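## Task

Remove the roll of masking tape from the closet and set it down on the desk, then close the closet completely. The two remaining items must stay on the closet shelves. The robot must not tip over or finish leaning. Anything that stays in place only because the robot is holding it at the end does not count.

## Robot and tools

Robot: TidyBot++, a single-arm mobile robot. The base is 0.54 m long, 0.50 m wide and 0.38 m tall and rolls on four powered casters. On top sits one seven-joint arm with a two-finger gripper. The shoulder is 0.12 m ahead of the base centre and 0.68 m off the floor. Cameras: base_camera and wrist_camera, which looks along the hand. Loose objects may occasionally get nudged by something else.

Frames: the base frame has its origin on the floor below the base centre, with x forward, y left and z up. hand_pose is reported in this frame for the point midway between the finger pads. Its z axis runs out along the fingers, and the fingers close along its y axis. The odometry frame is the base frame as it was at the start of the scene. base_odometry counts wheel turns, so wheel slip shows up as travel. Heading is in radians, -3.142 to 3.142, with left positive. base_tilt is in degrees, positive when leaning forward or right. Both readings carry a fixed bias of about 1 degree plus some noise.

execute_actions(actions, cameras): actions is a list holding zero or one action. An empty list only reports state and images. An action may contain base, joints or both, plus optional speeds; its motions start together. base holds exactly one relative move, measured from where the base last reported itself. translate_m is metres forward (+) or back, -2 to 2. strafe_m is metres left (+) or right, -2 to 2. rotate_rad is radians counter-clockwise from above (+), -6.3 to 6.3. joints is a dict of absolute targets by name, in radians: joint_1_rad (any angle; turns the whole arm about vertical, positive clockwise from above, opposite to rotate_rad); joint_2_rad shoulder -2.249 to 2.249; joint_3_rad any angle; joint_4_rad elbow -2.579 to 2.579; joint_5_rad any angle; joint_6_rad wrist -2.099 to 2.099; joint_7_rad any angle (hand roll; with the hand down, positive is counter-clockwise from above, and at 1.57 the fingers open to left and right). gripper_pos is unitless, 0 fully open to 1 fully closed; the finger gap is about 85 x (1 - gripper_pos) mm. Done tolerances are ±0.039 for joints 1-4, ±0.056 for joints 5-7 and ±0.03 for the gripper. Any-angle joints go the short way, so for big turns send steps below half a turn. speeds caps that action's top speed: translate_m and strafe_m 0.05 to 0.5 m/s, rotate_rad 0.1 to 1.57 rad/s (the maximum is the default). A base move needing over 8.667 s is refused, and no action runs beyond 15 s. Unknown keys or out-of-range values cause refusal with no motion. A joint or base left out of an action may keep pushing toward its previous target. cameras is a list of "base_camera", "wrist_camera" or "all"; null or omitted gives all, [] gives none.

wait(seconds): 0 to 10; commands nothing and returns state and images. zoom_image(camera, region): a finer view of the latest full image from base_camera or wrist_camera; region is [x0, y0, x1, y1] in pixels from the top-left, at most 504 by 504. finished_scene(scene): the current scene's integer number; it ends that scene irreversibly and reports success along with the next task. A reply that contains no tool call ends all scenes.

Arm geometry: upper arm 0.42 m, forearm 0.31 m, hand 0.31 m to the hand point. With joint_1_rad = 0, joint_3_rad = 3.14 and joint_5_rad = 0 (close to the start pose), the arm moves in the vertical x-z plane. The tilt from vertical (forward positive) is joint_2 for the upper arm, joint_2 - joint_4 for the forearm, and joint_2 - joint_4 - joint_6 for the hand. Forward reach from the shoulder is the sum of length x sin, and height is the sum of length x cos. Joints move at up to 1.39 rad/s (1.22 for joints 5-7). The arm starts folded with the hand down, sticking out up to 0.08 m ahead of the base, with the elbow up to 1.15 m high. A downward-pointing hand reaches at most about 0.94 m high, and only close to the base. Closed fingertips extend about 20 mm beyond the hand point. A closed gripper grips with roughly 96-120 N per finger.

Result lines: base_status and joint_status report how each motion ended. done means on target; for the base it only means the wheels turned enough, even if the base slipped or was blocked. off_target means it stopped short and may still be pushing. contact_stop (base) means something pushed the base after it reached its target; the wheels keep pushing until the next base command. time_out means it gave up and holds where it stopped. For the gripper at 1, done means empty and off_target means something is held. "joint command not followed" with a "cause:" line means the arm targets were held back, usually to prevent self-collision; affected joints show not_followed and may be retried on later actions. on_its_own lists movement you did not command. motor_effort gives percent of maximum (positive toward higher values) with the action's peak in brackets; it is biased and noisy. "ARM HIT" means a hard strike against the base or the arm itself.

Cautions: friction leaves joints slightly off target; to correct, send last command + (desired - read) for each joint. hand_pose may be 1-2 cm off, so check the cameras. A held load makes the arm sag; never command a joint to its current reading while holding. Torque faults (joints 1-4 at 104.5 N m, joints 5-7 at 51.3) freeze the arm for 10 s, but the base keeps going. Holding loads heats motors: MOTOR HOT appears from 60 °C, and at 75 °C an OVER-TEMPERATURE FAULT lets the arm sink, with limit_stop_at_motor_heat shown; resend the targets. A blocked base shoves hard and may still say done. Do not drive while the arm is caught on something about 0.8 m or higher, since the robot can tip. Sideways force on a raised hand can lift wheels; back away or retract the arm to right the robot. Odometry drifts by a few cm and degrees over many moves. Avoid drops, slips, slamming the door, hard hits and heavy pushing. Fewer and shorter robot motions are better.

Each tool is called after "Call:" as a command line: name --argument value for each argument, lists and objects as JSON in quotes; but a table of rows of numbers goes row by row, as --pt "numbers of a row", without its own name.

## Session

Call:
execute_actions --actions '[]'

Scene clock: 0.00 s.
base_odometry: x=+0.000 y=+0.000 heading=+0.000 (m, m, rad; odometry frame)
base_tilt: forward=+0.0 right=+0.0 (deg)
base_status: not commanded
joint_positions: joint_1_rad=+0.025 joint_2_rad=-0.383 joint_3_rad=+3.155 joint_4_rad=-2.511 joint_5_rad=+0.014 joint_6_rad=-0.883 joint_7_rad=+1.601 gripper_pos=+0.000
joint_status: not commanded
motor_effort: joint_1_rad=+0 joint_2_rad=+0 joint_3_rad=+1 joint_4_rad=+11 joint_5_rad=+1 joint_6_rad=-2 joint_7_rad=+1 (%)
hand_pose: x=+0.2690 y=-0.0071 z=+0.5972 quat_wxyz=(+0.005, +0.998, +0.001, +0.065) (m; base frame)
pictures: base_camera, wrist_camera
Images, in order (width x height): base_camera 644x364, wrist_camera 644x476.

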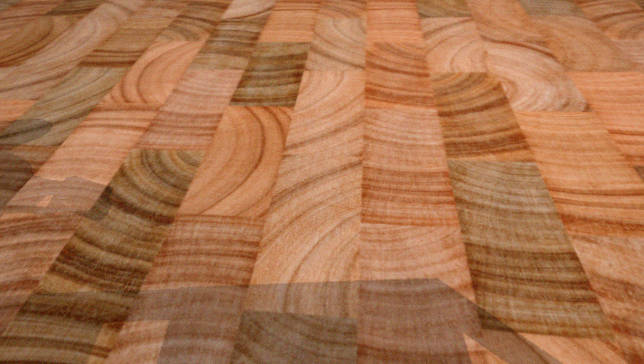

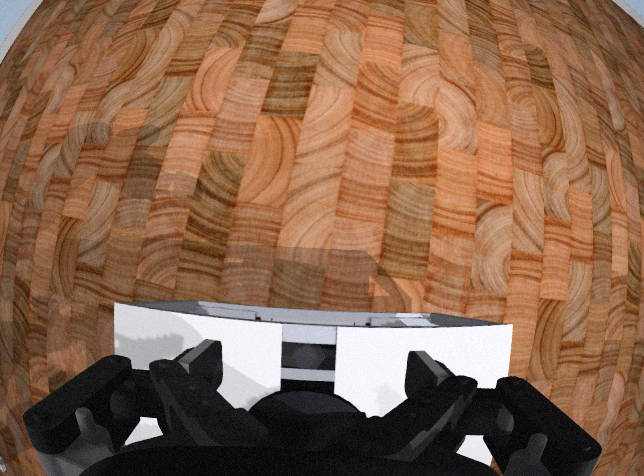

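Call:
execute_actions --actions '[{"joints":{"joint_6_rad":0.5}}]' --cameras '["wrist_camera"]'

Scene clock: 2.43 s.
base_odometry: x=+0.000 y=+0.000 heading=+0.000 (m, m, rad; odometry frame)
base_tilt: forward=+0.0 right=+0.0 (deg)
base_status: not commanded
joint_positions: joint_1_rad=+0.025 joint_2_rad=-0.383 joint_3_rad=+3.155 joint_4_rad=-2.511 joint_5_rad=+0.014 joint_6_rad=+0.489 joint_7_rad=+1.601 gripper_pos=+0.000
joint_status: all done
motor_effort: joint_1_rad=+0(0) joint_2_rad=-5(5) joint_3_rad=+1(1) joint_4_rad=+19(19) joint_5_rad=+1(0) joint_6_rad=+7(6) joint_7_rad=+1(1) (%)
hand_pose: x=+0.5389 y=-0.0130 z=+0.8845 quat_wxyz=(+0.023, +0.731, +0.003, +0.682) (m; base frame)
pictures: wrist_camera
Images, in order (width x height): wrist_camera 644x476.

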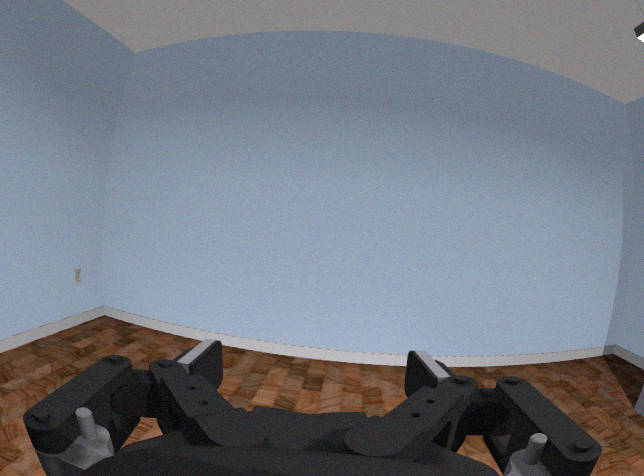

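Call:
execute_actions --actions '[{"base":{"rotate_rad":-1.57}, "joints":{"joint_6_rad":0.3}}]'

Scene clock: 5.20 s.
base_odometry: x=+0.000 y=+0.000 heading=-1.570 (m, m, rad; odometry frame)
base_tilt: forward=-0.1 right=+0.0 (deg)
base_status: done
joint_positions: joint_1_rad=+0.025 joint_2_rad=-0.382 joint_3_rad=+3.155 joint_4_rad=-2.513 joint_5_rad=+0.014 joint_6_rad=+0.316 joint_7_rad=+1.601 gripper_pos=+0.000
joint_status: all done
motor_effort: joint_1_rad=+0(1) joint_2_rad=-5(6) joint_3_rad=+1(2) joint_4_rad=+18(20) joint_5_rad=+0(0) joint_6_rad=+6(8) joint_7_rad=+1(1) (%)
hand_pose: x=+0.5304 y=-0.0134 z=+0.8297 quat_wxyz=(+0.021, +0.788, +0.002, +0.615) (m; base frame)
pictures: base_camera, wrist_camera
Images, in order (width x height): base_camera 644x364, wrist_camera 644x476.

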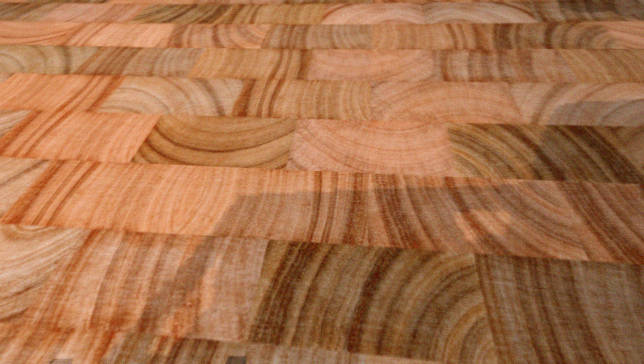

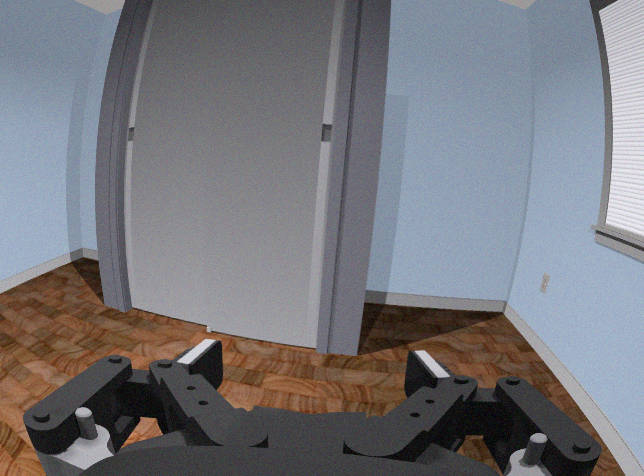

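Call:
zoom_image --camera "wrist_camera" --region '[80, 0, 420, 370]'

Call:
execute_actions --actions '[{"base":{"rotate_rad":-1.57}}]' --cameras '["wrist_camera"]'

Region (80, 0, 420, 370) of wrist_camera's 644x476 image, scaled by 1.362; it fills the left 463 columns of this view, and the rest is white.

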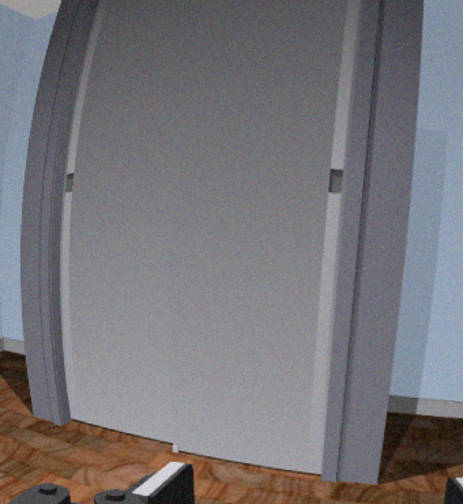

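Scene clock: 8.50 s.
base_odometry: x=+0.000 y=+0.000 heading=-3.140 (m, m, rad; odometry frame)
base_tilt: forward=+0.0 right=+0.0 (deg)
base_status: done
joint_positions: joint_1_rad=+0.025 joint_2_rad=-0.382 joint_3_rad=+3.156 joint_4_rad=-2.513 joint_5_rad=+0.014 joint_6_rad=+0.316 joint_7_rad=+1.601 gripper_pos=+0.000
joint_status: not commanded
motor_effort: joint_1_rad=+0(1) joint_2_rad=-5(6) joint_3_rad=+1(2) joint_4_rad=+18(18) joint_5_rad=+0(0) joint_6_rad=+6(7) joint_7_rad=+1(1) (%)
hand_pose: x=+0.5304 y=-0.0136 z=+0.8297 quat_wxyz=(+0.021, +0.788, +0.002, +0.615) (m; base frame)
pictures: wrist_camera
Images, in order (width x height): wrist_camera 644x476.

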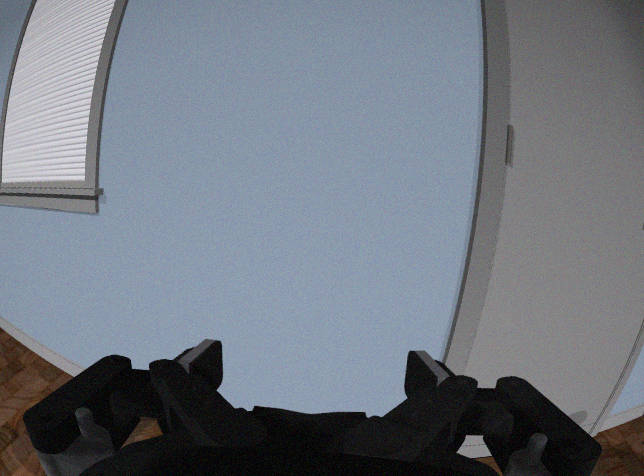

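Call:
execute_actions --actions '[{"base":{"rotate_rad":-1.57}}]' --cameras '["wrist_camera"]'

Scene clock: 11.23 s.
base_odometry: x=+0.000 y=+0.000 heading=+1.574 (m, m, rad; odometry frame)
base_tilt: forward=+0.0 right=+0.0 (deg)
base_status: done
joint_positions: joint_1_rad=+0.025 joint_2_rad=-0.382 joint_3_rad=+3.156 joint_4_rad=-2.513 joint_5_rad=+0.014 joint_6_rad=+0.316 joint_7_rad=+1.601 gripper_pos=+0.000
joint_status: not commanded
motor_effort: joint_1_rad=+0(1) joint_2_rad=-5(6) joint_3_rad=+1(2) joint_4_rad=+18(18) joint_5_rad=+0(0) joint_6_rad=+5(6) joint_7_rad=+1(1) (%)
hand_pose: x=+0.5304 y=-0.0138 z=+0.8297 quat_wxyz=(+0.021, +0.788, +0.002, +0.615) (m; base frame)
pictures: wrist_camera
Images, in order (width x height): wrist_camera 644x476.

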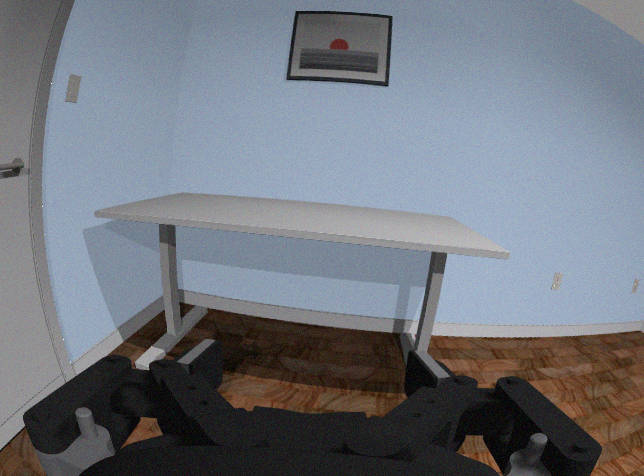

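Call:
execute_actions --actions '[{"base":{"rotate_rad":3.0}, "joints":{"joint_6_rad":0.4}}]'

Call:
execute_actions --actions '[{"base":{"strafe_m":0.6}}]'

Scene clock: 16.23 s.
base_odometry: x=+0.000 y=+0.000 heading=-1.710 (m, m, rad; odometry frame)
base_tilt: forward=+0.0 right=+0.0 (deg)
base_status: done
joint_positions: joint_1_rad=+0.026 joint_2_rad=-0.382 joint_3_rad=+3.156 joint_4_rad=-2.513 joint_5_rad=+0.014 joint_6_rad=+0.374 joint_7_rad=+1.601 gripper_pos=+0.000
joint_status: all done
motor_effort: joint_1_rad=+0(1) joint_2_rad=-5(6) joint_3_rad=+1(2) joint_4_rad=+17(19) joint_5_rad=+0(0) joint_6_rad=+7(6) joint_7_rad=+1(1) (%)
hand_pose: x=+0.5342 y=-0.0143 z=+0.8473 quat_wxyz=(+0.022, +0.770, +0.001, +0.638) (m; base frame)
pictures: base_camera, wrist_camera
Images, in order (width x height): base_camera 644x364, wrist_camera 644x476.

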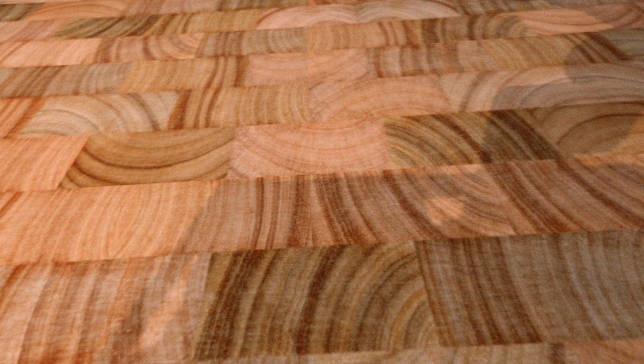

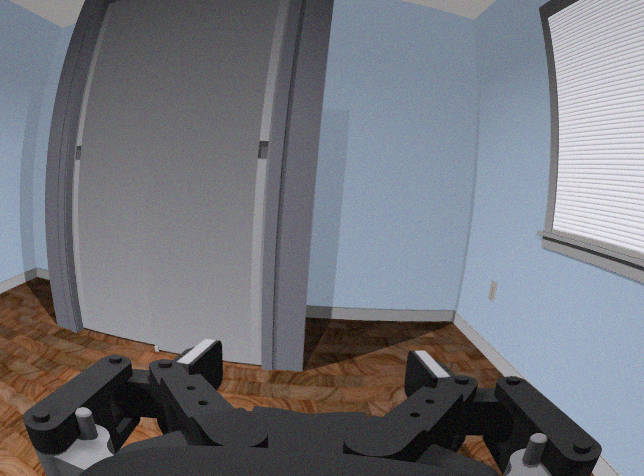

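Scene clock: 18.80 s.
base_odometry: x=+0.594 y=-0.083 heading=-1.709 (m, m, rad; odometry frame)
base_tilt: forward=+0.0 right=+0.0 (deg)
base_status: done
joint_positions: joint_1_rad=+0.026 joint_2_rad=-0.382 joint_3_rad=+3.156 joint_4_rad=-2.513 joint_5_rad=+0.014 joint_6_rad=+0.374 joint_7_rad=+1.601 gripper_pos=+0.000
joint_status: not commanded
motor_effort: joint_1_rad=+0(1) joint_2_rad=-5(5) joint_3_rad=+1(1) joint_4_rad=+18(18) joint_5_rad=+0(1) joint_6_rad=+6(6) joint_7_rad=+1(1) (%)
hand_pose: x=+0.5342 y=-0.0143 z=+0.8473 quat_wxyz=(+0.022, +0.770, +0.001, +0.638) (m; base frame)
pictures: base_camera, wrist_camera
Images, in order (width x height): base_camera 644x364, wrist_camera 644x476.

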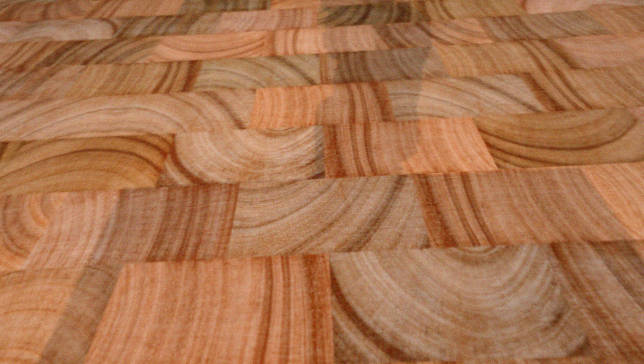

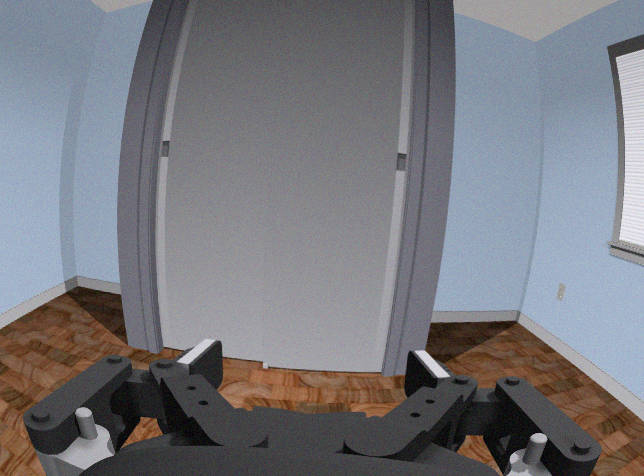

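Call:
execute_actions --actions '[{"base":{"rotate_rad":0.07}, "joints":{"joint_6_rad":0.58,"joint_1_rad":-0.025,"joint_7_rad":1.54,"gripper_pos":1}}]'

Call:
execute_actions --actions '[{"base":{"strafe_m":-0.42}}]' --cameras '["wrist_camera"]'

Call:
execute_actions --actions '[{"base":{"translate_m":0.5}}]'

Scene clock: 21.97 s.
base_odometry: x=+0.595 y=-0.083 heading=-1.639 (m, m, rad; odometry frame)
base_tilt: forward=+0.0 right=+0.0 (deg)
base_status: done
joint_positions: joint_1_rad=-0.024 joint_2_rad=-0.382 joint_3_rad=+3.153 joint_4_rad=-2.513 joint_5_rad=+0.014 joint_6_rad=+0.559 joint_7_rad=+1.558 gripper_pos=+0.999
joint_status: all done
motor_effort: joint_1_rad=+0(1) joint_2_rad=-6(5) joint_3_rad=+0(2) joint_4_rad=+18(20) joint_5_rad=+1(0) joint_6_rad=+6(7) joint_7_rad=+1(1) (%)
hand_pose: x=+0.5398 y=+0.0085 z=+0.9045 quat_wxyz=(-0.009, +0.708, +0.006, +0.706) (m; base frame)
pictures: base_camera, wrist_camera
Images, in order (width x height): base_camera 644x364, wrist_camera 644x476.

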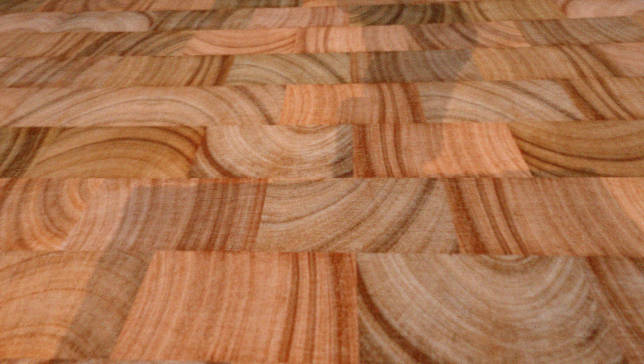

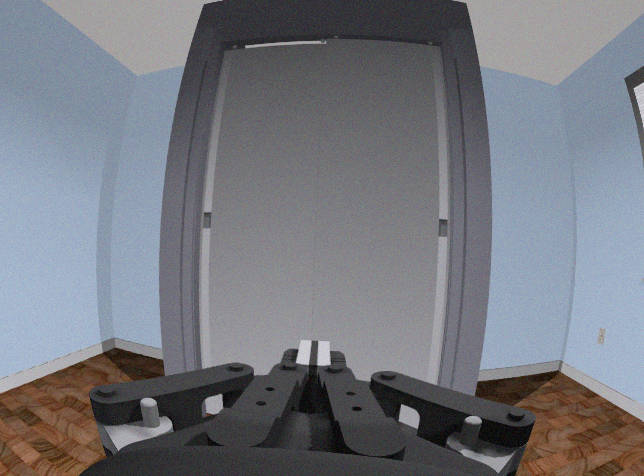

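Scene clock: 24.17 s.
base_odometry: x=+0.175 y=-0.055 heading=-1.639 (m, m, rad; odometry frame)
base_tilt: forward=+0.0 right=+0.0 (deg)
base_status: done
joint_positions: joint_1_rad=-0.024 joint_2_rad=-0.382 joint_3_rad=+3.154 joint_4_rad=-2.513 joint_5_rad=+0.014 joint_6_rad=+0.559 joint_7_rad=+1.558 gripper_pos=+0.999
joint_status: not commanded
motor_effort: joint_1_rad=+0(1) joint_2_rad=-5(6) joint_3_rad=+1(2) joint_4_rad=+18(19) joint_5_rad=+0(0) joint_6_rad=+6(6) joint_7_rad=+1(1) (%)
hand_pose: x=+0.5398 y=+0.0079 z=+0.9045 quat_wxyz=(-0.009, +0.708, +0.005, +0.706) (m; base frame)
pictures: wrist_camera
Images, in order (width x height): wrist_camera 644x476.

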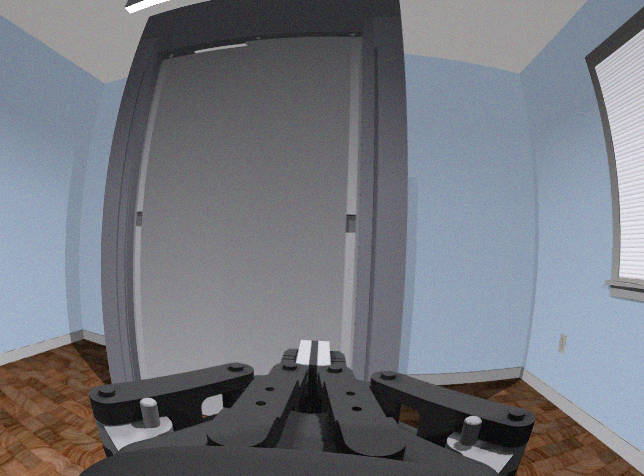

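Scene clock: 26.53 s.
base_odometry: x=+0.141 y=-0.554 heading=-1.639 (m, m, rad; odometry frame)
base_tilt: forward=+0.0 right=+0.0 (deg)
base_status: done
joint_positions: joint_1_rad=-0.024 joint_2_rad=-0.378 joint_3_rad=+3.154 joint_4_rad=-2.513 joint_5_rad=+0.014 joint_6_rad=+0.559 joint_7_rad=+1.558 gripper_pos=+0.999
joint_status: not commanded
motor_effort: joint_1_rad=+0(1) joint_2_rad=-6(9) joint_3_rad=+1(1) joint_4_rad=+18(20) joint_5_rad=+0(0) joint_6_rad=+7(7) joint_7_rad=+1(1) (%)
hand_pose: x=+0.5406 y=+0.0079 z=+0.9030 quat_wxyz=(-0.009, +0.709, +0.005, +0.705) (m; base frame)
pictures: base_camera, wrist_camera
Images, in order (width x height): base_camera 644x364, wrist_camera 644x476.

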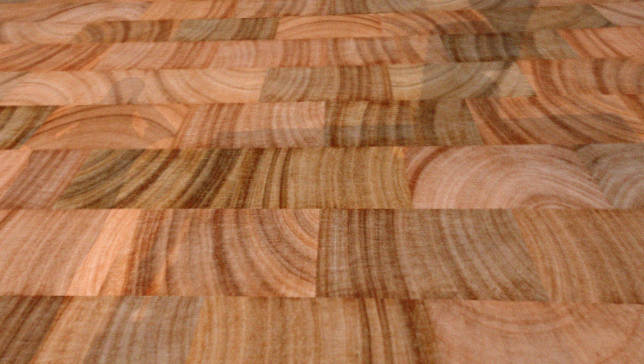

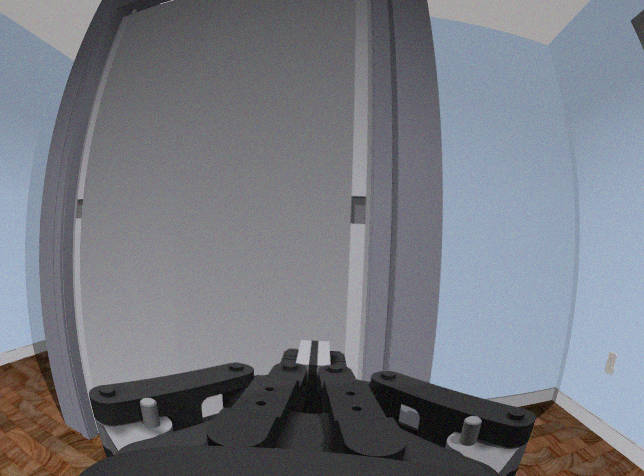

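Call:
execute_actions --actions '[{"base":{"translate_m":0.35}, "joints":{"joint_1_rad":0.0,"joint_2_rad":-0.214,"joint_4_rad":-1.85,"joint_6_rad":0.065,"joint_3_rad":3.14,"joint_5_rad":0}}]'

Scene clock: 31.77 s.
base_odometry: x=+0.117 y=-0.903 heading=-1.639 (m, m, rad; odometry frame)
base_tilt: forward=+0.0 right=+0.0 (deg)
base_status: done
joint_positions: joint_1_rad=-0.012 joint_2_rad=-0.216 joint_3_rad=+3.154 joint_4_rad=-1.867 joint_5_rad=+0.014 joint_6_rad=+0.098 joint_7_rad=+1.558 gripper_pos=+0.999
joint_status: all done
motor_effort: joint_1_rad=+0(0) joint_2_rad=-13(15) joint_3_rad=+1(2) joint_4_rad=+21(22) joint_5_rad=+1(1) joint_6_rad=+6(7) joint_7_rad=+1(1) (%)
hand_pose: x=+0.6535 y=+0.0007 z=+1.0732 quat_wxyz=(-0.001, +0.701, +0.000, +0.714) (m; base frame)
pictures: base_camera, wrist_camera
Images, in order (width x height): base_camera 644x364, wrist_camera 644x476.

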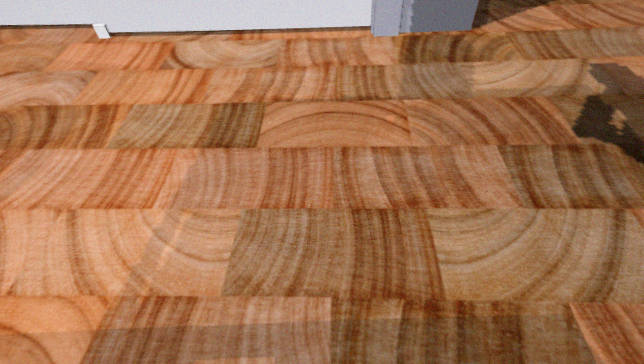

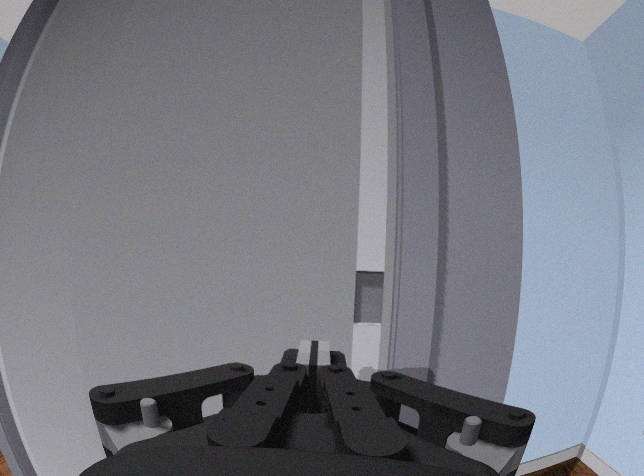

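Call:
execute_actions --actions '[{"base":{"strafe_m":-0.07}}]' --cameras '[]'

Call:
execute_actions --actions '[{"base":{"translate_m":0.22}}]'

Scene clock: 34.53 s.
base_odometry: x=+0.047 y=-0.898 heading=-1.639 (m, m, rad; odometry frame)
base_tilt: forward=+0.0 right=+0.0 (deg)
base_status: done
joint_positions: joint_1_rad=-0.004 joint_2_rad=-0.216 joint_3_rad=+3.147 joint_4_rad=-1.867 joint_5_rad=+0.014 joint_6_rad=+0.098 joint_7_rad=+1.558 gripper_pos=+0.999
joint_status: not commanded
motor_effort: joint_1_rad=+0(2) joint_2_rad=-13(15) joint_3_rad=+1(3) joint_4_rad=+21(21) joint_5_rad=+0(0) joint_6_rad=+7(7) joint_7_rad=+0(1) (%)
hand_pose: x=+0.6534 y=+0.0005 z=+1.0730 quat_wxyz=(+0.000, +0.701, +0.000, +0.713) (m; base frame)
pictures: none
No camera images: the call's "cameras" was empty. Leave "cameras" out to get every camera's image.

Scene clock: 36.23 s.
base_odometry: x=+0.032 y=-1.118 heading=-1.639 (m, m, rad; odometry frame)
base_tilt: forward=+0.0 right=+0.0 (deg)
base_status: done
joint_positions: joint_1_rad=-0.004 joint_2_rad=-0.209 joint_3_rad=+3.147 joint_4_rad=-1.866 joint_5_rad=+0.014 joint_6_rad=+0.096 joint_7_rad=+1.558 gripper_pos=+0.999
joint_status: not commanded
motor_effort: joint_1_rad=+0(0) joint_2_rad=-14(17) joint_3_rad=+1(1) joint_4_rad=+20(22) joint_5_rad=+0(1) joint_6_rad=+6(7) joint_7_rad=+1(1) (%)
hand_pose: x=+0.6564 y=+0.0005 z=+1.0691 quat_wxyz=(+0.000, +0.704, +0.000, +0.710) (m; base frame)
pictures: base_camera, wrist_camera
Images, in order (width x height): base_camera 644x364, wrist_camera 644x476.

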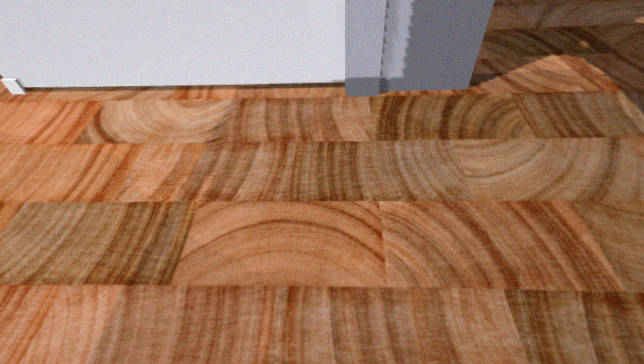

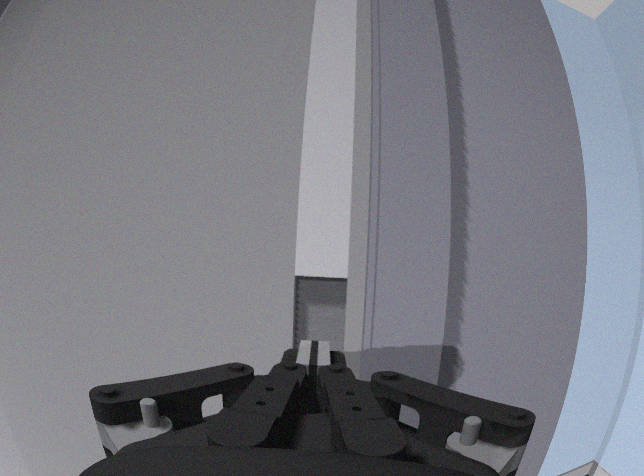

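Call:
execute_actions --actions '[{"base":{"translate_m":0.07},"speeds":{"translate_m":0.1}}]' --cameras '["wrist_camera"]'

Scene clock: 38.13 s.
base_odometry: x=+0.027 y=-1.188 heading=-1.639 (m, m, rad; odometry frame)
base_tilt: forward=+0.0 right=+0.0 (deg)
base_status: done
joint_positions: joint_1_rad=-0.004 joint_2_rad=-0.211 joint_3_rad=+3.147 joint_4_rad=-1.866 joint_5_rad=+0.014 joint_6_rad=+0.096 joint_7_rad=+1.558 gripper_pos=+0.999
joint_status: not commanded
motor_effort: joint_1_rad=+0(0) joint_2_rad=-13(16) joint_3_rad=+1(1) joint_4_rad=+21(22) joint_5_rad=+1(0) joint_6_rad=+7(7) joint_7_rad=+1(1) (%)
hand_pose: x=+0.6553 y=+0.0005 z=+1.0705 quat_wxyz=(+0.000, +0.703, +0.000, +0.711) (m; base frame)
pictures: wrist_camera
Images, in order (width x height): wrist_camera 644x476.

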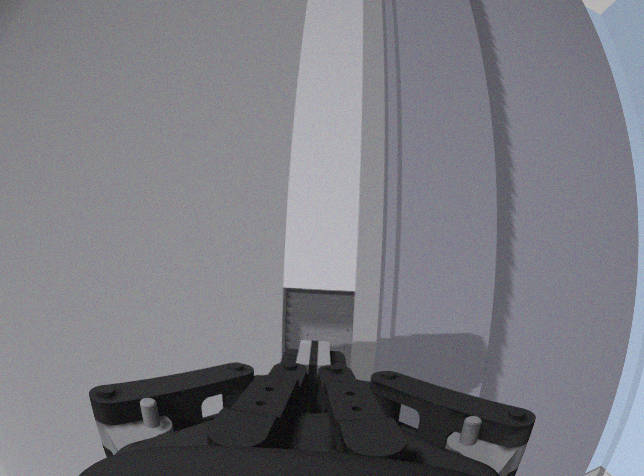

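Call:
execute_actions --actions '[{"base":{"translate_m":0.03},"speeds":{"translate_m":0.05}}]' --cameras '["wrist_camera"]'

Scene clock: 39.93 s.
base_odometry: x=+0.025 y=-1.218 heading=-1.639 (m, m, rad; odometry frame)
base_tilt: forward=+0.0 right=+0.0 (deg)
base_status: done
joint_positions: joint_1_rad=-0.004 joint_2_rad=-0.212 joint_3_rad=+3.147 joint_4_rad=-1.866 joint_5_rad=+0.014 joint_6_rad=+0.096 joint_7_rad=+1.558 gripper_pos=+0.999
joint_status: not commanded
motor_effort: joint_1_rad=+0(0) joint_2_rad=-13(16) joint_3_rad=+1(1) joint_4_rad=+20(20) joint_5_rad=+0(0) joint_6_rad=+6(6) joint_7_rad=+1(1) (%)
hand_pose: x=+0.6550 y=+0.0005 z=+1.0710 quat_wxyz=(+0.000, +0.703, +0.000, +0.712) (m; base frame)
pictures: wrist_camera
Images, in order (width x height): wrist_camera 644x476.

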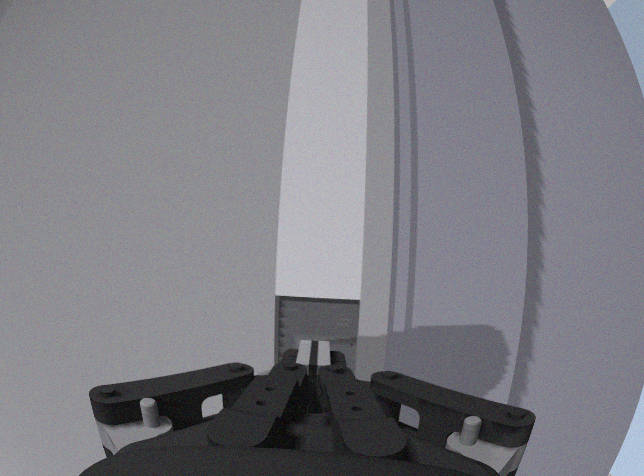

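Call:
execute_actions --actions '[{"base":{"translate_m":0.03},"speeds":{"translate_m":0.05}}]' --cameras '["wrist_camera"]'

Scene clock: 41.67 s.
base_odometry: x=+0.023 y=-1.248 heading=-1.640 (m, m, rad; odometry frame)
base_tilt: forward=+0.0 right=+0.0 (deg)
base_status: done
joint_positions: joint_1_rad=-0.004 joint_2_rad=-0.252 joint_3_rad=+3.146 joint_4_rad=-1.878 joint_5_rad=+0.014 joint_6_rad=+0.062 joint_7_rad=+1.558 gripper_pos=+0.999
joint_status: not commanded
motor_effort: joint_1_rad=+0(1) joint_2_rad=-5(15) joint_3_rad=+1(3) joint_4_rad=+26(28) joint_5_rad=+1(1) joint_6_rad=+10(12) joint_7_rad=+1(1) (%)
hand_pose: x=+0.6394 y=+0.0008 z=+1.0739 quat_wxyz=(+0.000, +0.705, +0.000, +0.709) (m; base frame)
pictures: wrist_camera
Images, in order (width x height): wrist_camera 644x476.

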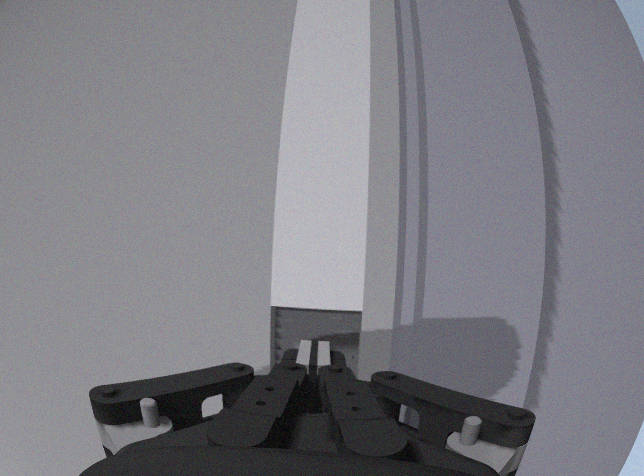

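Call:
execute_actions --actions '[{"base":{"translate_m":-0.01},"speeds":{"translate_m":0.05}}]' --cameras '[]'

Call:
execute_actions --actions '[{"base":{"strafe_m":0.12},"speeds":{"strafe_m":0.06}}]'

Scene clock: 45.80 s.
base_odometry: x=+0.024 y=-1.238 heading=-1.640 (m, m, rad; odometry frame)
base_tilt: forward=+0.0 right=+0.0 (deg)
base_status: done
joint_positions: joint_1_rad=-0.004 joint_2_rad=-0.227 joint_3_rad=+3.146 joint_4_rad=-1.859 joint_5_rad=+0.014 joint_6_rad=+0.062 joint_7_rad=+1.558 gripper_pos=+0.999
joint_status: not commanded
motor_effort: joint_1_rad=+0(1) joint_2_rad=-10(13) joint_3_rad=+0(2) joint_4_rad=+22(25) joint_5_rad=+0(0) joint_6_rad=+6(10) joint_7_rad=+1(1) (%)
hand_pose: x=+0.6492 y=+0.0008 z=+1.0729 quat_wxyz=(+0.000, +0.707, +0.000, +0.707) (m; base frame)
pictures: none
No camera images: the call's "cameras" was empty. Leave "cameras" out to get every camera's image.

Scene clock: 48.30 s.
base_odometry: x=+0.143 y=-1.246 heading=-1.640 (m, m, rad; odometry frame)
base_tilt: forward=+0.0 right=+0.0 (deg)
base_status: done
joint_positions: joint_1_rad=+0.018 joint_2_rad=-0.226 joint_3_rad=+3.161 joint_4_rad=-1.859 joint_5_rad=+0.014 joint_6_rad=+0.062 joint_7_rad=+1.558 gripper_pos=+0.999
joint_status: not commanded
motor_effort: joint_1_rad=-2(7) joint_2_rad=-12(13) joint_3_rad=-3(7) joint_4_rad=+20(21) joint_5_rad=+1(1) joint_6_rad=+7(7) joint_7_rad=+1(1) (%)
hand_pose: x=+0.6498 y=-0.0196 z=+1.0720 quat_wxyz=(+0.012, +0.707, -0.014, +0.707) (m; base frame)
pictures: base_camera, wrist_camera
Images, in order (width x height): base_camera 644x364, wrist_camera 644x476.

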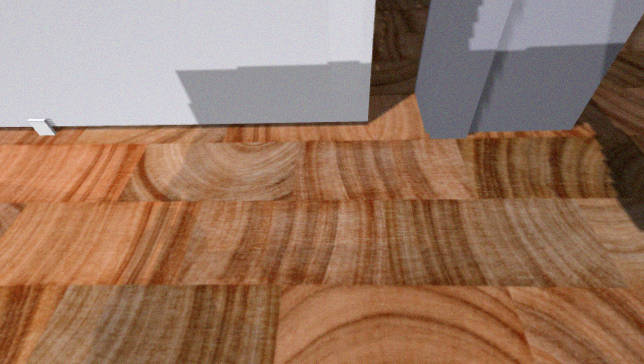

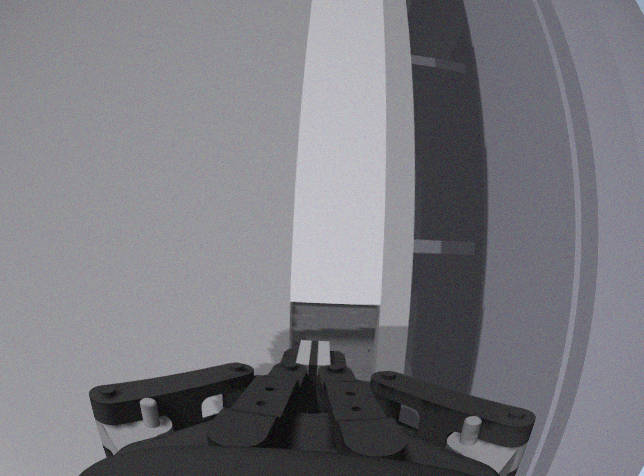

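Call:
execute_actions --actions '[{"base":{"strafe_m":0.38},"speeds":{"strafe_m":0.12}}]'

Scene clock: 52.70 s.
base_odometry: x=+0.523 y=-1.272 heading=-1.640 (m, m, rad; odometry frame)
base_tilt: forward=+0.0 right=+0.0 (deg)
base_status: done
joint_positions: joint_1_rad=+0.003 joint_2_rad=-0.224 joint_3_rad=+3.142 joint_4_rad=-1.859 joint_5_rad=+0.014 joint_6_rad=+0.062 joint_7_rad=+1.558 gripper_pos=+0.999
joint_status: not commanded
motor_effort: joint_1_rad=+1(12) joint_2_rad=-13(14) joint_3_rad=+1(14) joint_4_rad=+21(22) joint_5_rad=+0(1) joint_6_rad=+8(7) joint_7_rad=+1(0) (%)
hand_pose: x=+0.6505 y=-0.0003 z=+1.0712 quat_wxyz=(+0.001, +0.708, -0.001, +0.706) (m; base frame)
pictures: base_camera, wrist_camera
Images, in order (width x height): base_camera 644x364, wrist_camera 644x476.

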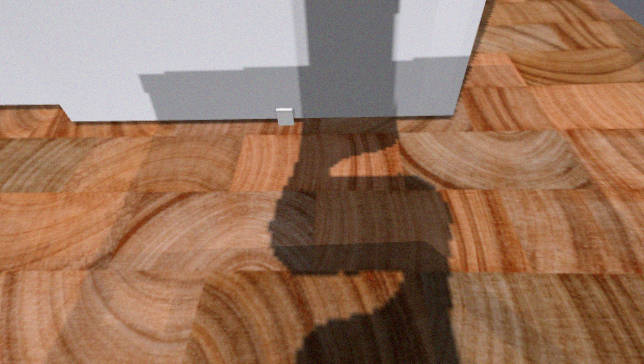

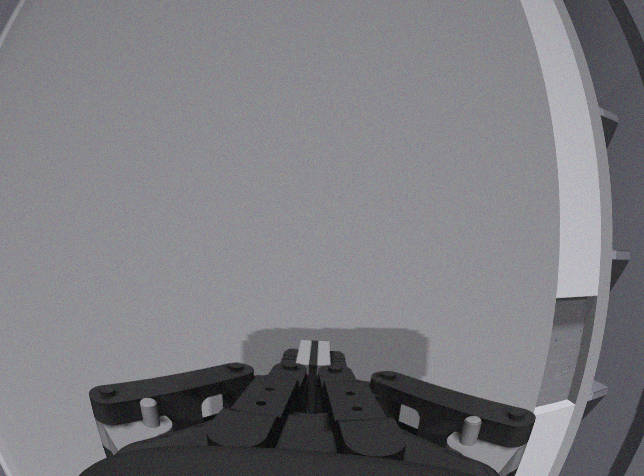

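Call:
execute_actions --actions '[{"base":{"translate_m":-0.3}}]' --cameras '[]'

Call:
execute_actions --actions '[{"base":{"strafe_m":-0.33},"joints":{"joint_6_rad":-0.4}}]'

Scene clock: 55.60 s.
base_odometry: x=+0.543 y=-0.973 heading=-1.640 (m, m, rad; odometry frame)
base_tilt: forward=+0.0 right=+0.0 (deg)
base_status: done
joint_positions: joint_1_rad=+0.003 joint_2_rad=-0.220 joint_3_rad=+3.142 joint_4_rad=-1.859 joint_5_rad=+0.014 joint_6_rad=+0.062 joint_7_rad=+1.558 gripper_pos=+0.999
joint_status: not commanded
motor_effort: joint_1_rad=+0(0) joint_2_rad=-13(16) joint_3_rad=+1(0) joint_4_rad=+21(22) joint_5_rad=+0(0) joint_6_rad=+6(7) joint_7_rad=+2(1) (%)
hand_pose: x=+0.6521 y=-0.0003 z=+1.0690 quat_wxyz=(+0.001, +0.709, -0.001, +0.705) (m; base frame)
pictures: none
No camera images: the call's "cameras" was empty. Leave "cameras" out to get every camera's image.

Scene clock: 57.60 s.
base_odometry: x=+0.214 y=-0.950 heading=-1.641 (m, m, rad; odometry frame)
base_tilt: forward=+0.0 right=+0.0 (deg)
base_status: done
joint_positions: joint_1_rad=+0.003 joint_2_rad=-0.216 joint_3_rad=+3.144 joint_4_rad=-1.856 joint_5_rad=+0.014 joint_6_rad=-0.389 joint_7_rad=+1.558 gripper_pos=+0.999
joint_status: all done
motor_effort: joint_1_rad=+0(2) joint_2_rad=-13(15) joint_3_rad=+1(3) joint_4_rad=+20(22) joint_5_rad=+1(0) joint_6_rad=+6(7) joint_7_rad=+1(1) (%)
hand_pose: x=+0.6215 y=-0.0029 z=+0.9338 quat_wxyz=(+0.003, +0.849, -0.004, +0.528) (m; base frame)
pictures: base_camera, wrist_camera
Images, in order (width x height): base_camera 644x364, wrist_camera 644x476.

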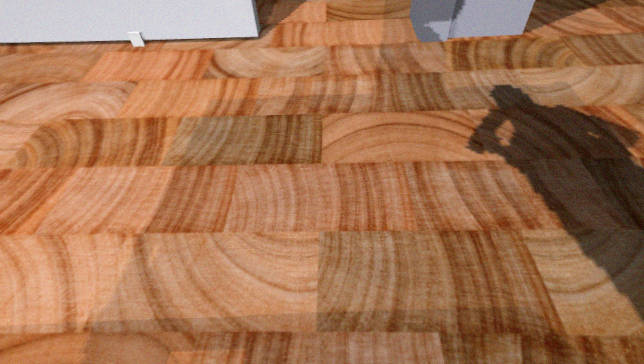

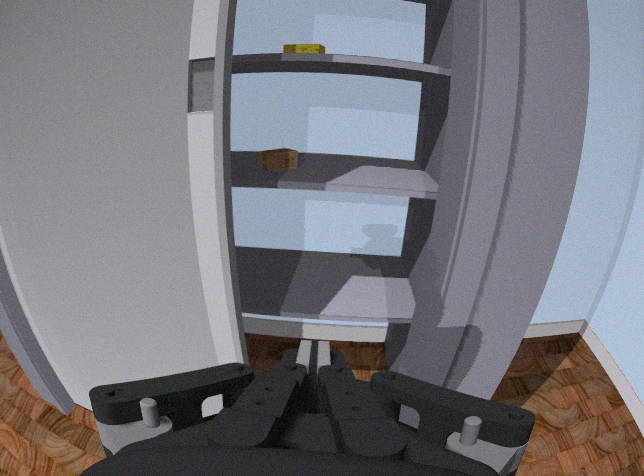

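Call:
zoom_image --camera "wrist_camera" --region '[220, 20, 420, 200]'

Region (220, 20, 420, 200) of wrist_camera's 644x476 image, scaled by 2.520; it fills the top 454 rows of this view, and the rest is white.

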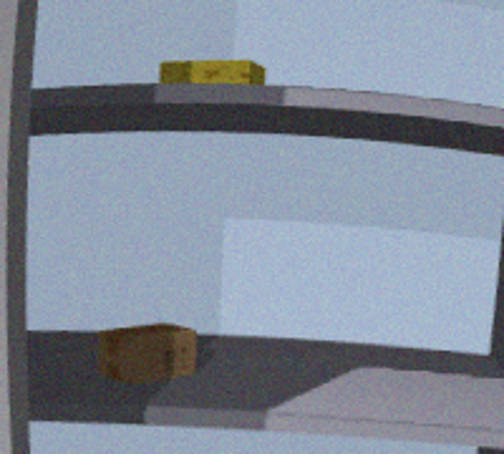

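Call:
execute_actions --actions '[{"base":{"translate_m":0.335},"joints":{"joint_6_rad":0.08}}]'

Scene clock: 62.17 s.
base_odometry: x=+0.190 y=-1.284 heading=-1.641 (m, m, rad; odometry frame)
base_tilt: forward=+0.0 right=+0.0 (deg)
base_status: done
joint_positions: joint_1_rad=+0.003 joint_2_rad=-0.209 joint_3_rad=+3.144 joint_4_rad=-1.855 joint_5_rad=+0.014 joint_6_rad=+0.068 joint_7_rad=+1.558 gripper_pos=+0.999
joint_status: all done
motor_effort: joint_1_rad=+0(0) joint_2_rad=-13(16) joint_3_rad=+1(1) joint_4_rad=+22(23) joint_5_rad=+0(0) joint_6_rad=+6(7) joint_7_rad=+1(1) (%)
hand_pose: x=+0.6563 y=-0.0011 z=+1.0678 quat_wxyz=(+0.002, +0.709, -0.001, +0.705) (m; base frame)
pictures: base_camera, wrist_camera
Images, in order (width x height): base_camera 644x364, wrist_camera 644x476.

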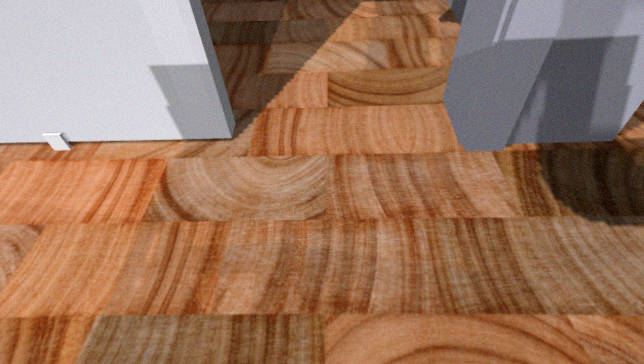

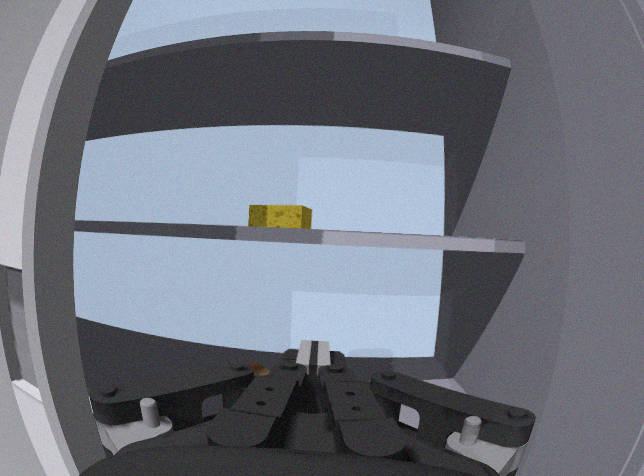

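Call:
execute_actions --actions '[{"base":{"strafe_m":0.31},"speeds":{"strafe_m":0.1}}]'

Scene clock: 66.27 s.
base_odometry: x=+0.500 y=-1.306 heading=-1.641 (m, m, rad; odometry frame)
base_tilt: forward=+0.0 right=+0.0 (deg)
base_status: done
joint_positions: joint_1_rad=+0.014 joint_2_rad=-0.217 joint_3_rad=+3.157 joint_4_rad=-1.855 joint_5_rad=+0.014 joint_6_rad=+0.068 joint_7_rad=+1.558 gripper_pos=+0.999
joint_status: not commanded
motor_effort: joint_1_rad=-1(7) joint_2_rad=-13(15) joint_3_rad=+0(8) joint_4_rad=+20(23) joint_5_rad=+1(1) joint_6_rad=+7(8) joint_7_rad=+1(1) (%)
hand_pose: x=+0.6532 y=-0.0152 z=+1.0721 quat_wxyz=(+0.009, +0.707, -0.011, +0.708) (m; base frame)
pictures: base_camera, wrist_camera
Images, in order (width x height): base_camera 644x364, wrist_camera 644x476.

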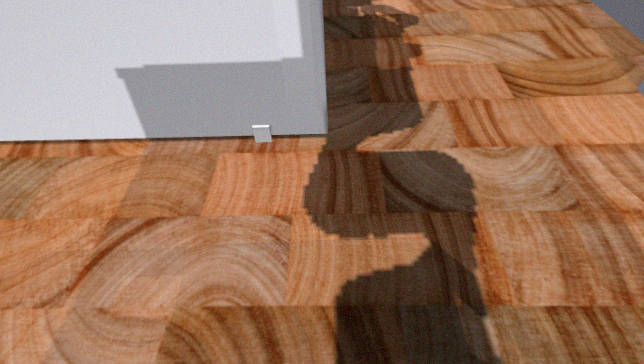

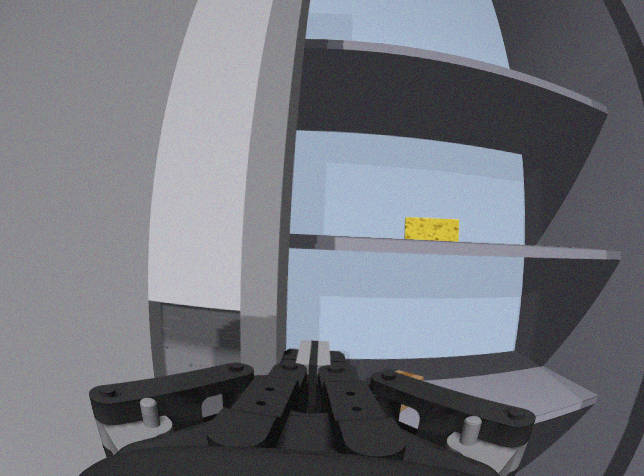

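Call:
execute_actions --actions '[{"base":{"strafe_m":-0.22},"joints":{"joint_6_rad":-0.5,"gripper_pos":0}}]'

Scene clock: 68.70 s.
base_odometry: x=+0.280 y=-1.291 heading=-1.641 (m, m, rad; odometry frame)
base_tilt: forward=+0.0 right=+0.0 (deg)
base_status: done
joint_positions: joint_1_rad=+0.002 joint_2_rad=-0.215 joint_3_rad=+3.144 joint_4_rad=-1.853 joint_5_rad=+0.014 joint_6_rad=-0.489 joint_7_rad=+1.558 gripper_pos=+0.000
joint_status: all done
motor_effort: joint_1_rad=+0(4) joint_2_rad=-13(15) joint_3_rad=+1(4) joint_4_rad=+20(23) joint_5_rad=+0(0) joint_6_rad=+5(7) joint_7_rad=+1(0) (%)
hand_pose: x=+0.6073 y=-0.0029 z=+0.9075 quat_wxyz=(+0.004, +0.874, -0.004, +0.486) (m; base frame)
pictures: base_camera, wrist_camera
Images, in order (width x height): base_camera 644x364, wrist_camera 644x476.

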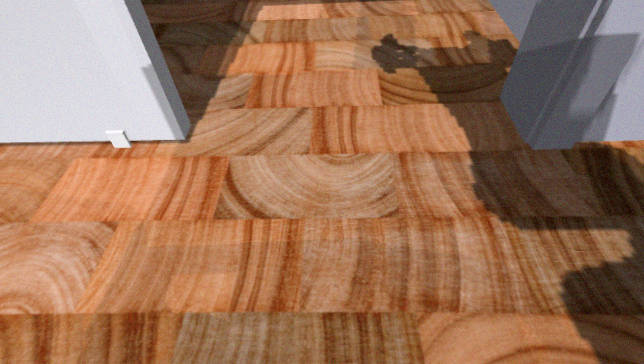

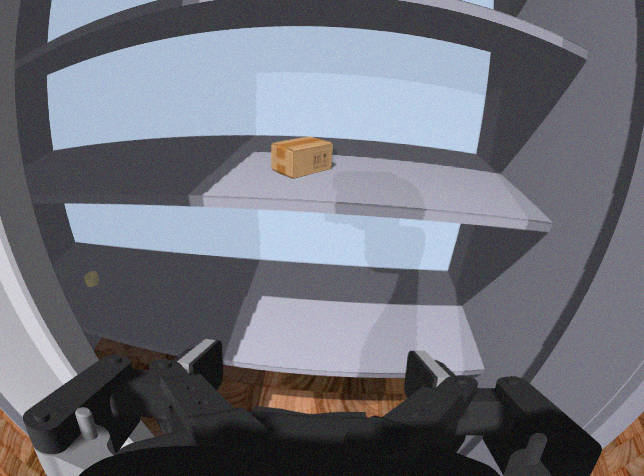

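Call:
execute_actions --actions '[{"base":{"translate_m":-0.09},"joints":{"gripper_pos":1}}]' --cameras '[]'

Call:
execute_actions --actions '[{"base":{"rotate_rad":0.02},"joints":{"joint_6_rad":0.08}}]' --cameras '[]'

Call:
execute_actions --actions '[{"base":{"strafe_m":0.25}}]'

Scene clock: 73.17 s.
base_odometry: x=+0.286 y=-1.201 heading=-1.641 (m, m, rad; odometry frame)
base_tilt: forward=+0.0 right=+0.0 (deg)
base_status: done
joint_positions: joint_1_rad=+0.002 joint_2_rad=-0.220 joint_3_rad=+3.144 joint_4_rad=-1.853 joint_5_rad=+0.014 joint_6_rad=-0.489 joint_7_rad=+1.558 gripper_pos=+0.999
joint_status: all done
motor_effort: joint_1_rad=+0(1) joint_2_rad=-13(16) joint_3_rad=+1(1) joint_4_rad=+20(21) joint_5_rad=+1(1) joint_6_rad=+5(5) joint_7_rad=+1(1) (%)
hand_pose: x=+0.6062 y=-0.0029 z=+0.9099 quat_wxyz=(+0.004, +0.873, -0.004, +0.488) (m; base frame)
pictures: none
No camera images: the call's "cameras" was empty. Leave "cameras" out to get every camera's image.

Scene clock: 74.13 s.
base_odometry: x=+0.286 y=-1.201 heading=-1.621 (m, m, rad; odometry frame)
base_tilt: forward=+0.0 right=+0.0 (deg)
base_status: done
joint_positions: joint_1_rad=+0.002 joint_2_rad=-0.218 joint_3_rad=+3.142 joint_4_rad=-1.852 joint_5_rad=+0.014 joint_6_rad=+0.069 joint_7_rad=+1.558 gripper_pos=+0.999
joint_status: all done
motor_effort: joint_1_rad=+0(2) joint_2_rad=-13(14) joint_3_rad=+1(2) joint_4_rad=+20(22) joint_5_rad=+0(0) joint_6_rad=+7(6) joint_7_rad=+1(1) (%)
hand_pose: x=+0.6529 y=+0.0005 z=+1.0746 quat_wxyz=(+0.001, +0.705, +0.000, +0.709) (m; base frame)
pictures: none
No camera images: the call's "cameras" was empty. Leave "cameras" out to get every camera's image.

Scene clock: 75.90 s.
base_odometry: x=+0.536 y=-1.213 heading=-1.621 (m, m, rad; odometry frame)
base_tilt: forward=+0.0 right=+0.0 (deg)
base_status: done
joint_positions: joint_1_rad=+0.000 joint_2_rad=-0.218 joint_3_rad=+3.138 joint_4_rad=-1.852 joint_5_rad=+0.014 joint_6_rad=+0.069 joint_7_rad=+1.558 gripper_pos=+0.999
joint_status: not commanded
motor_effort: joint_1_rad=+0(2) joint_2_rad=-13(14) joint_3_rad=+1(3) joint_4_rad=+21(21) joint_5_rad=+0(1) joint_6_rad=+6(6) joint_7_rad=+1(1) (%)
hand_pose: x=+0.6528 y=+0.0034 z=+1.0746 quat_wxyz=(-0.001, +0.705, +0.002, +0.709) (m; base frame)
pictures: base_camera, wrist_camera
Images, in order (width x height): base_camera 644x364, wrist_camera 644x476.

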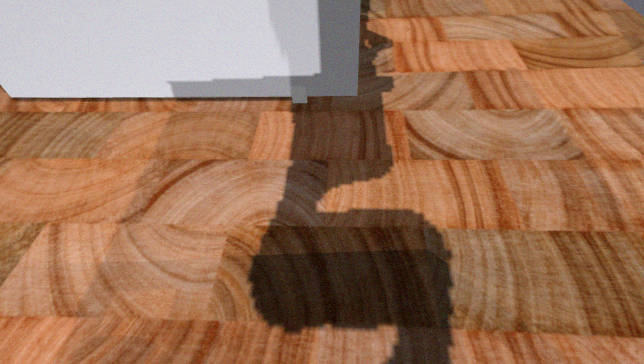

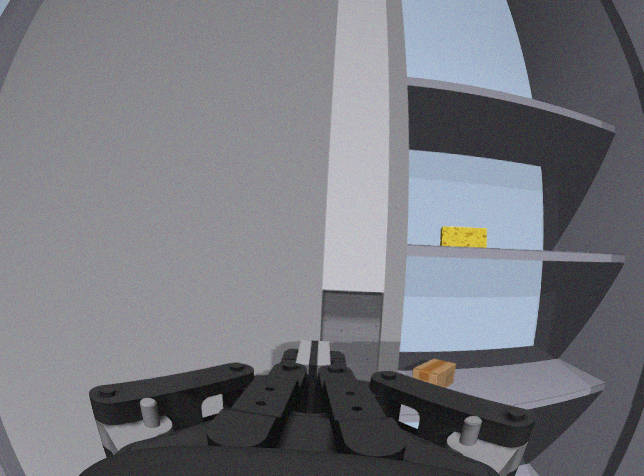

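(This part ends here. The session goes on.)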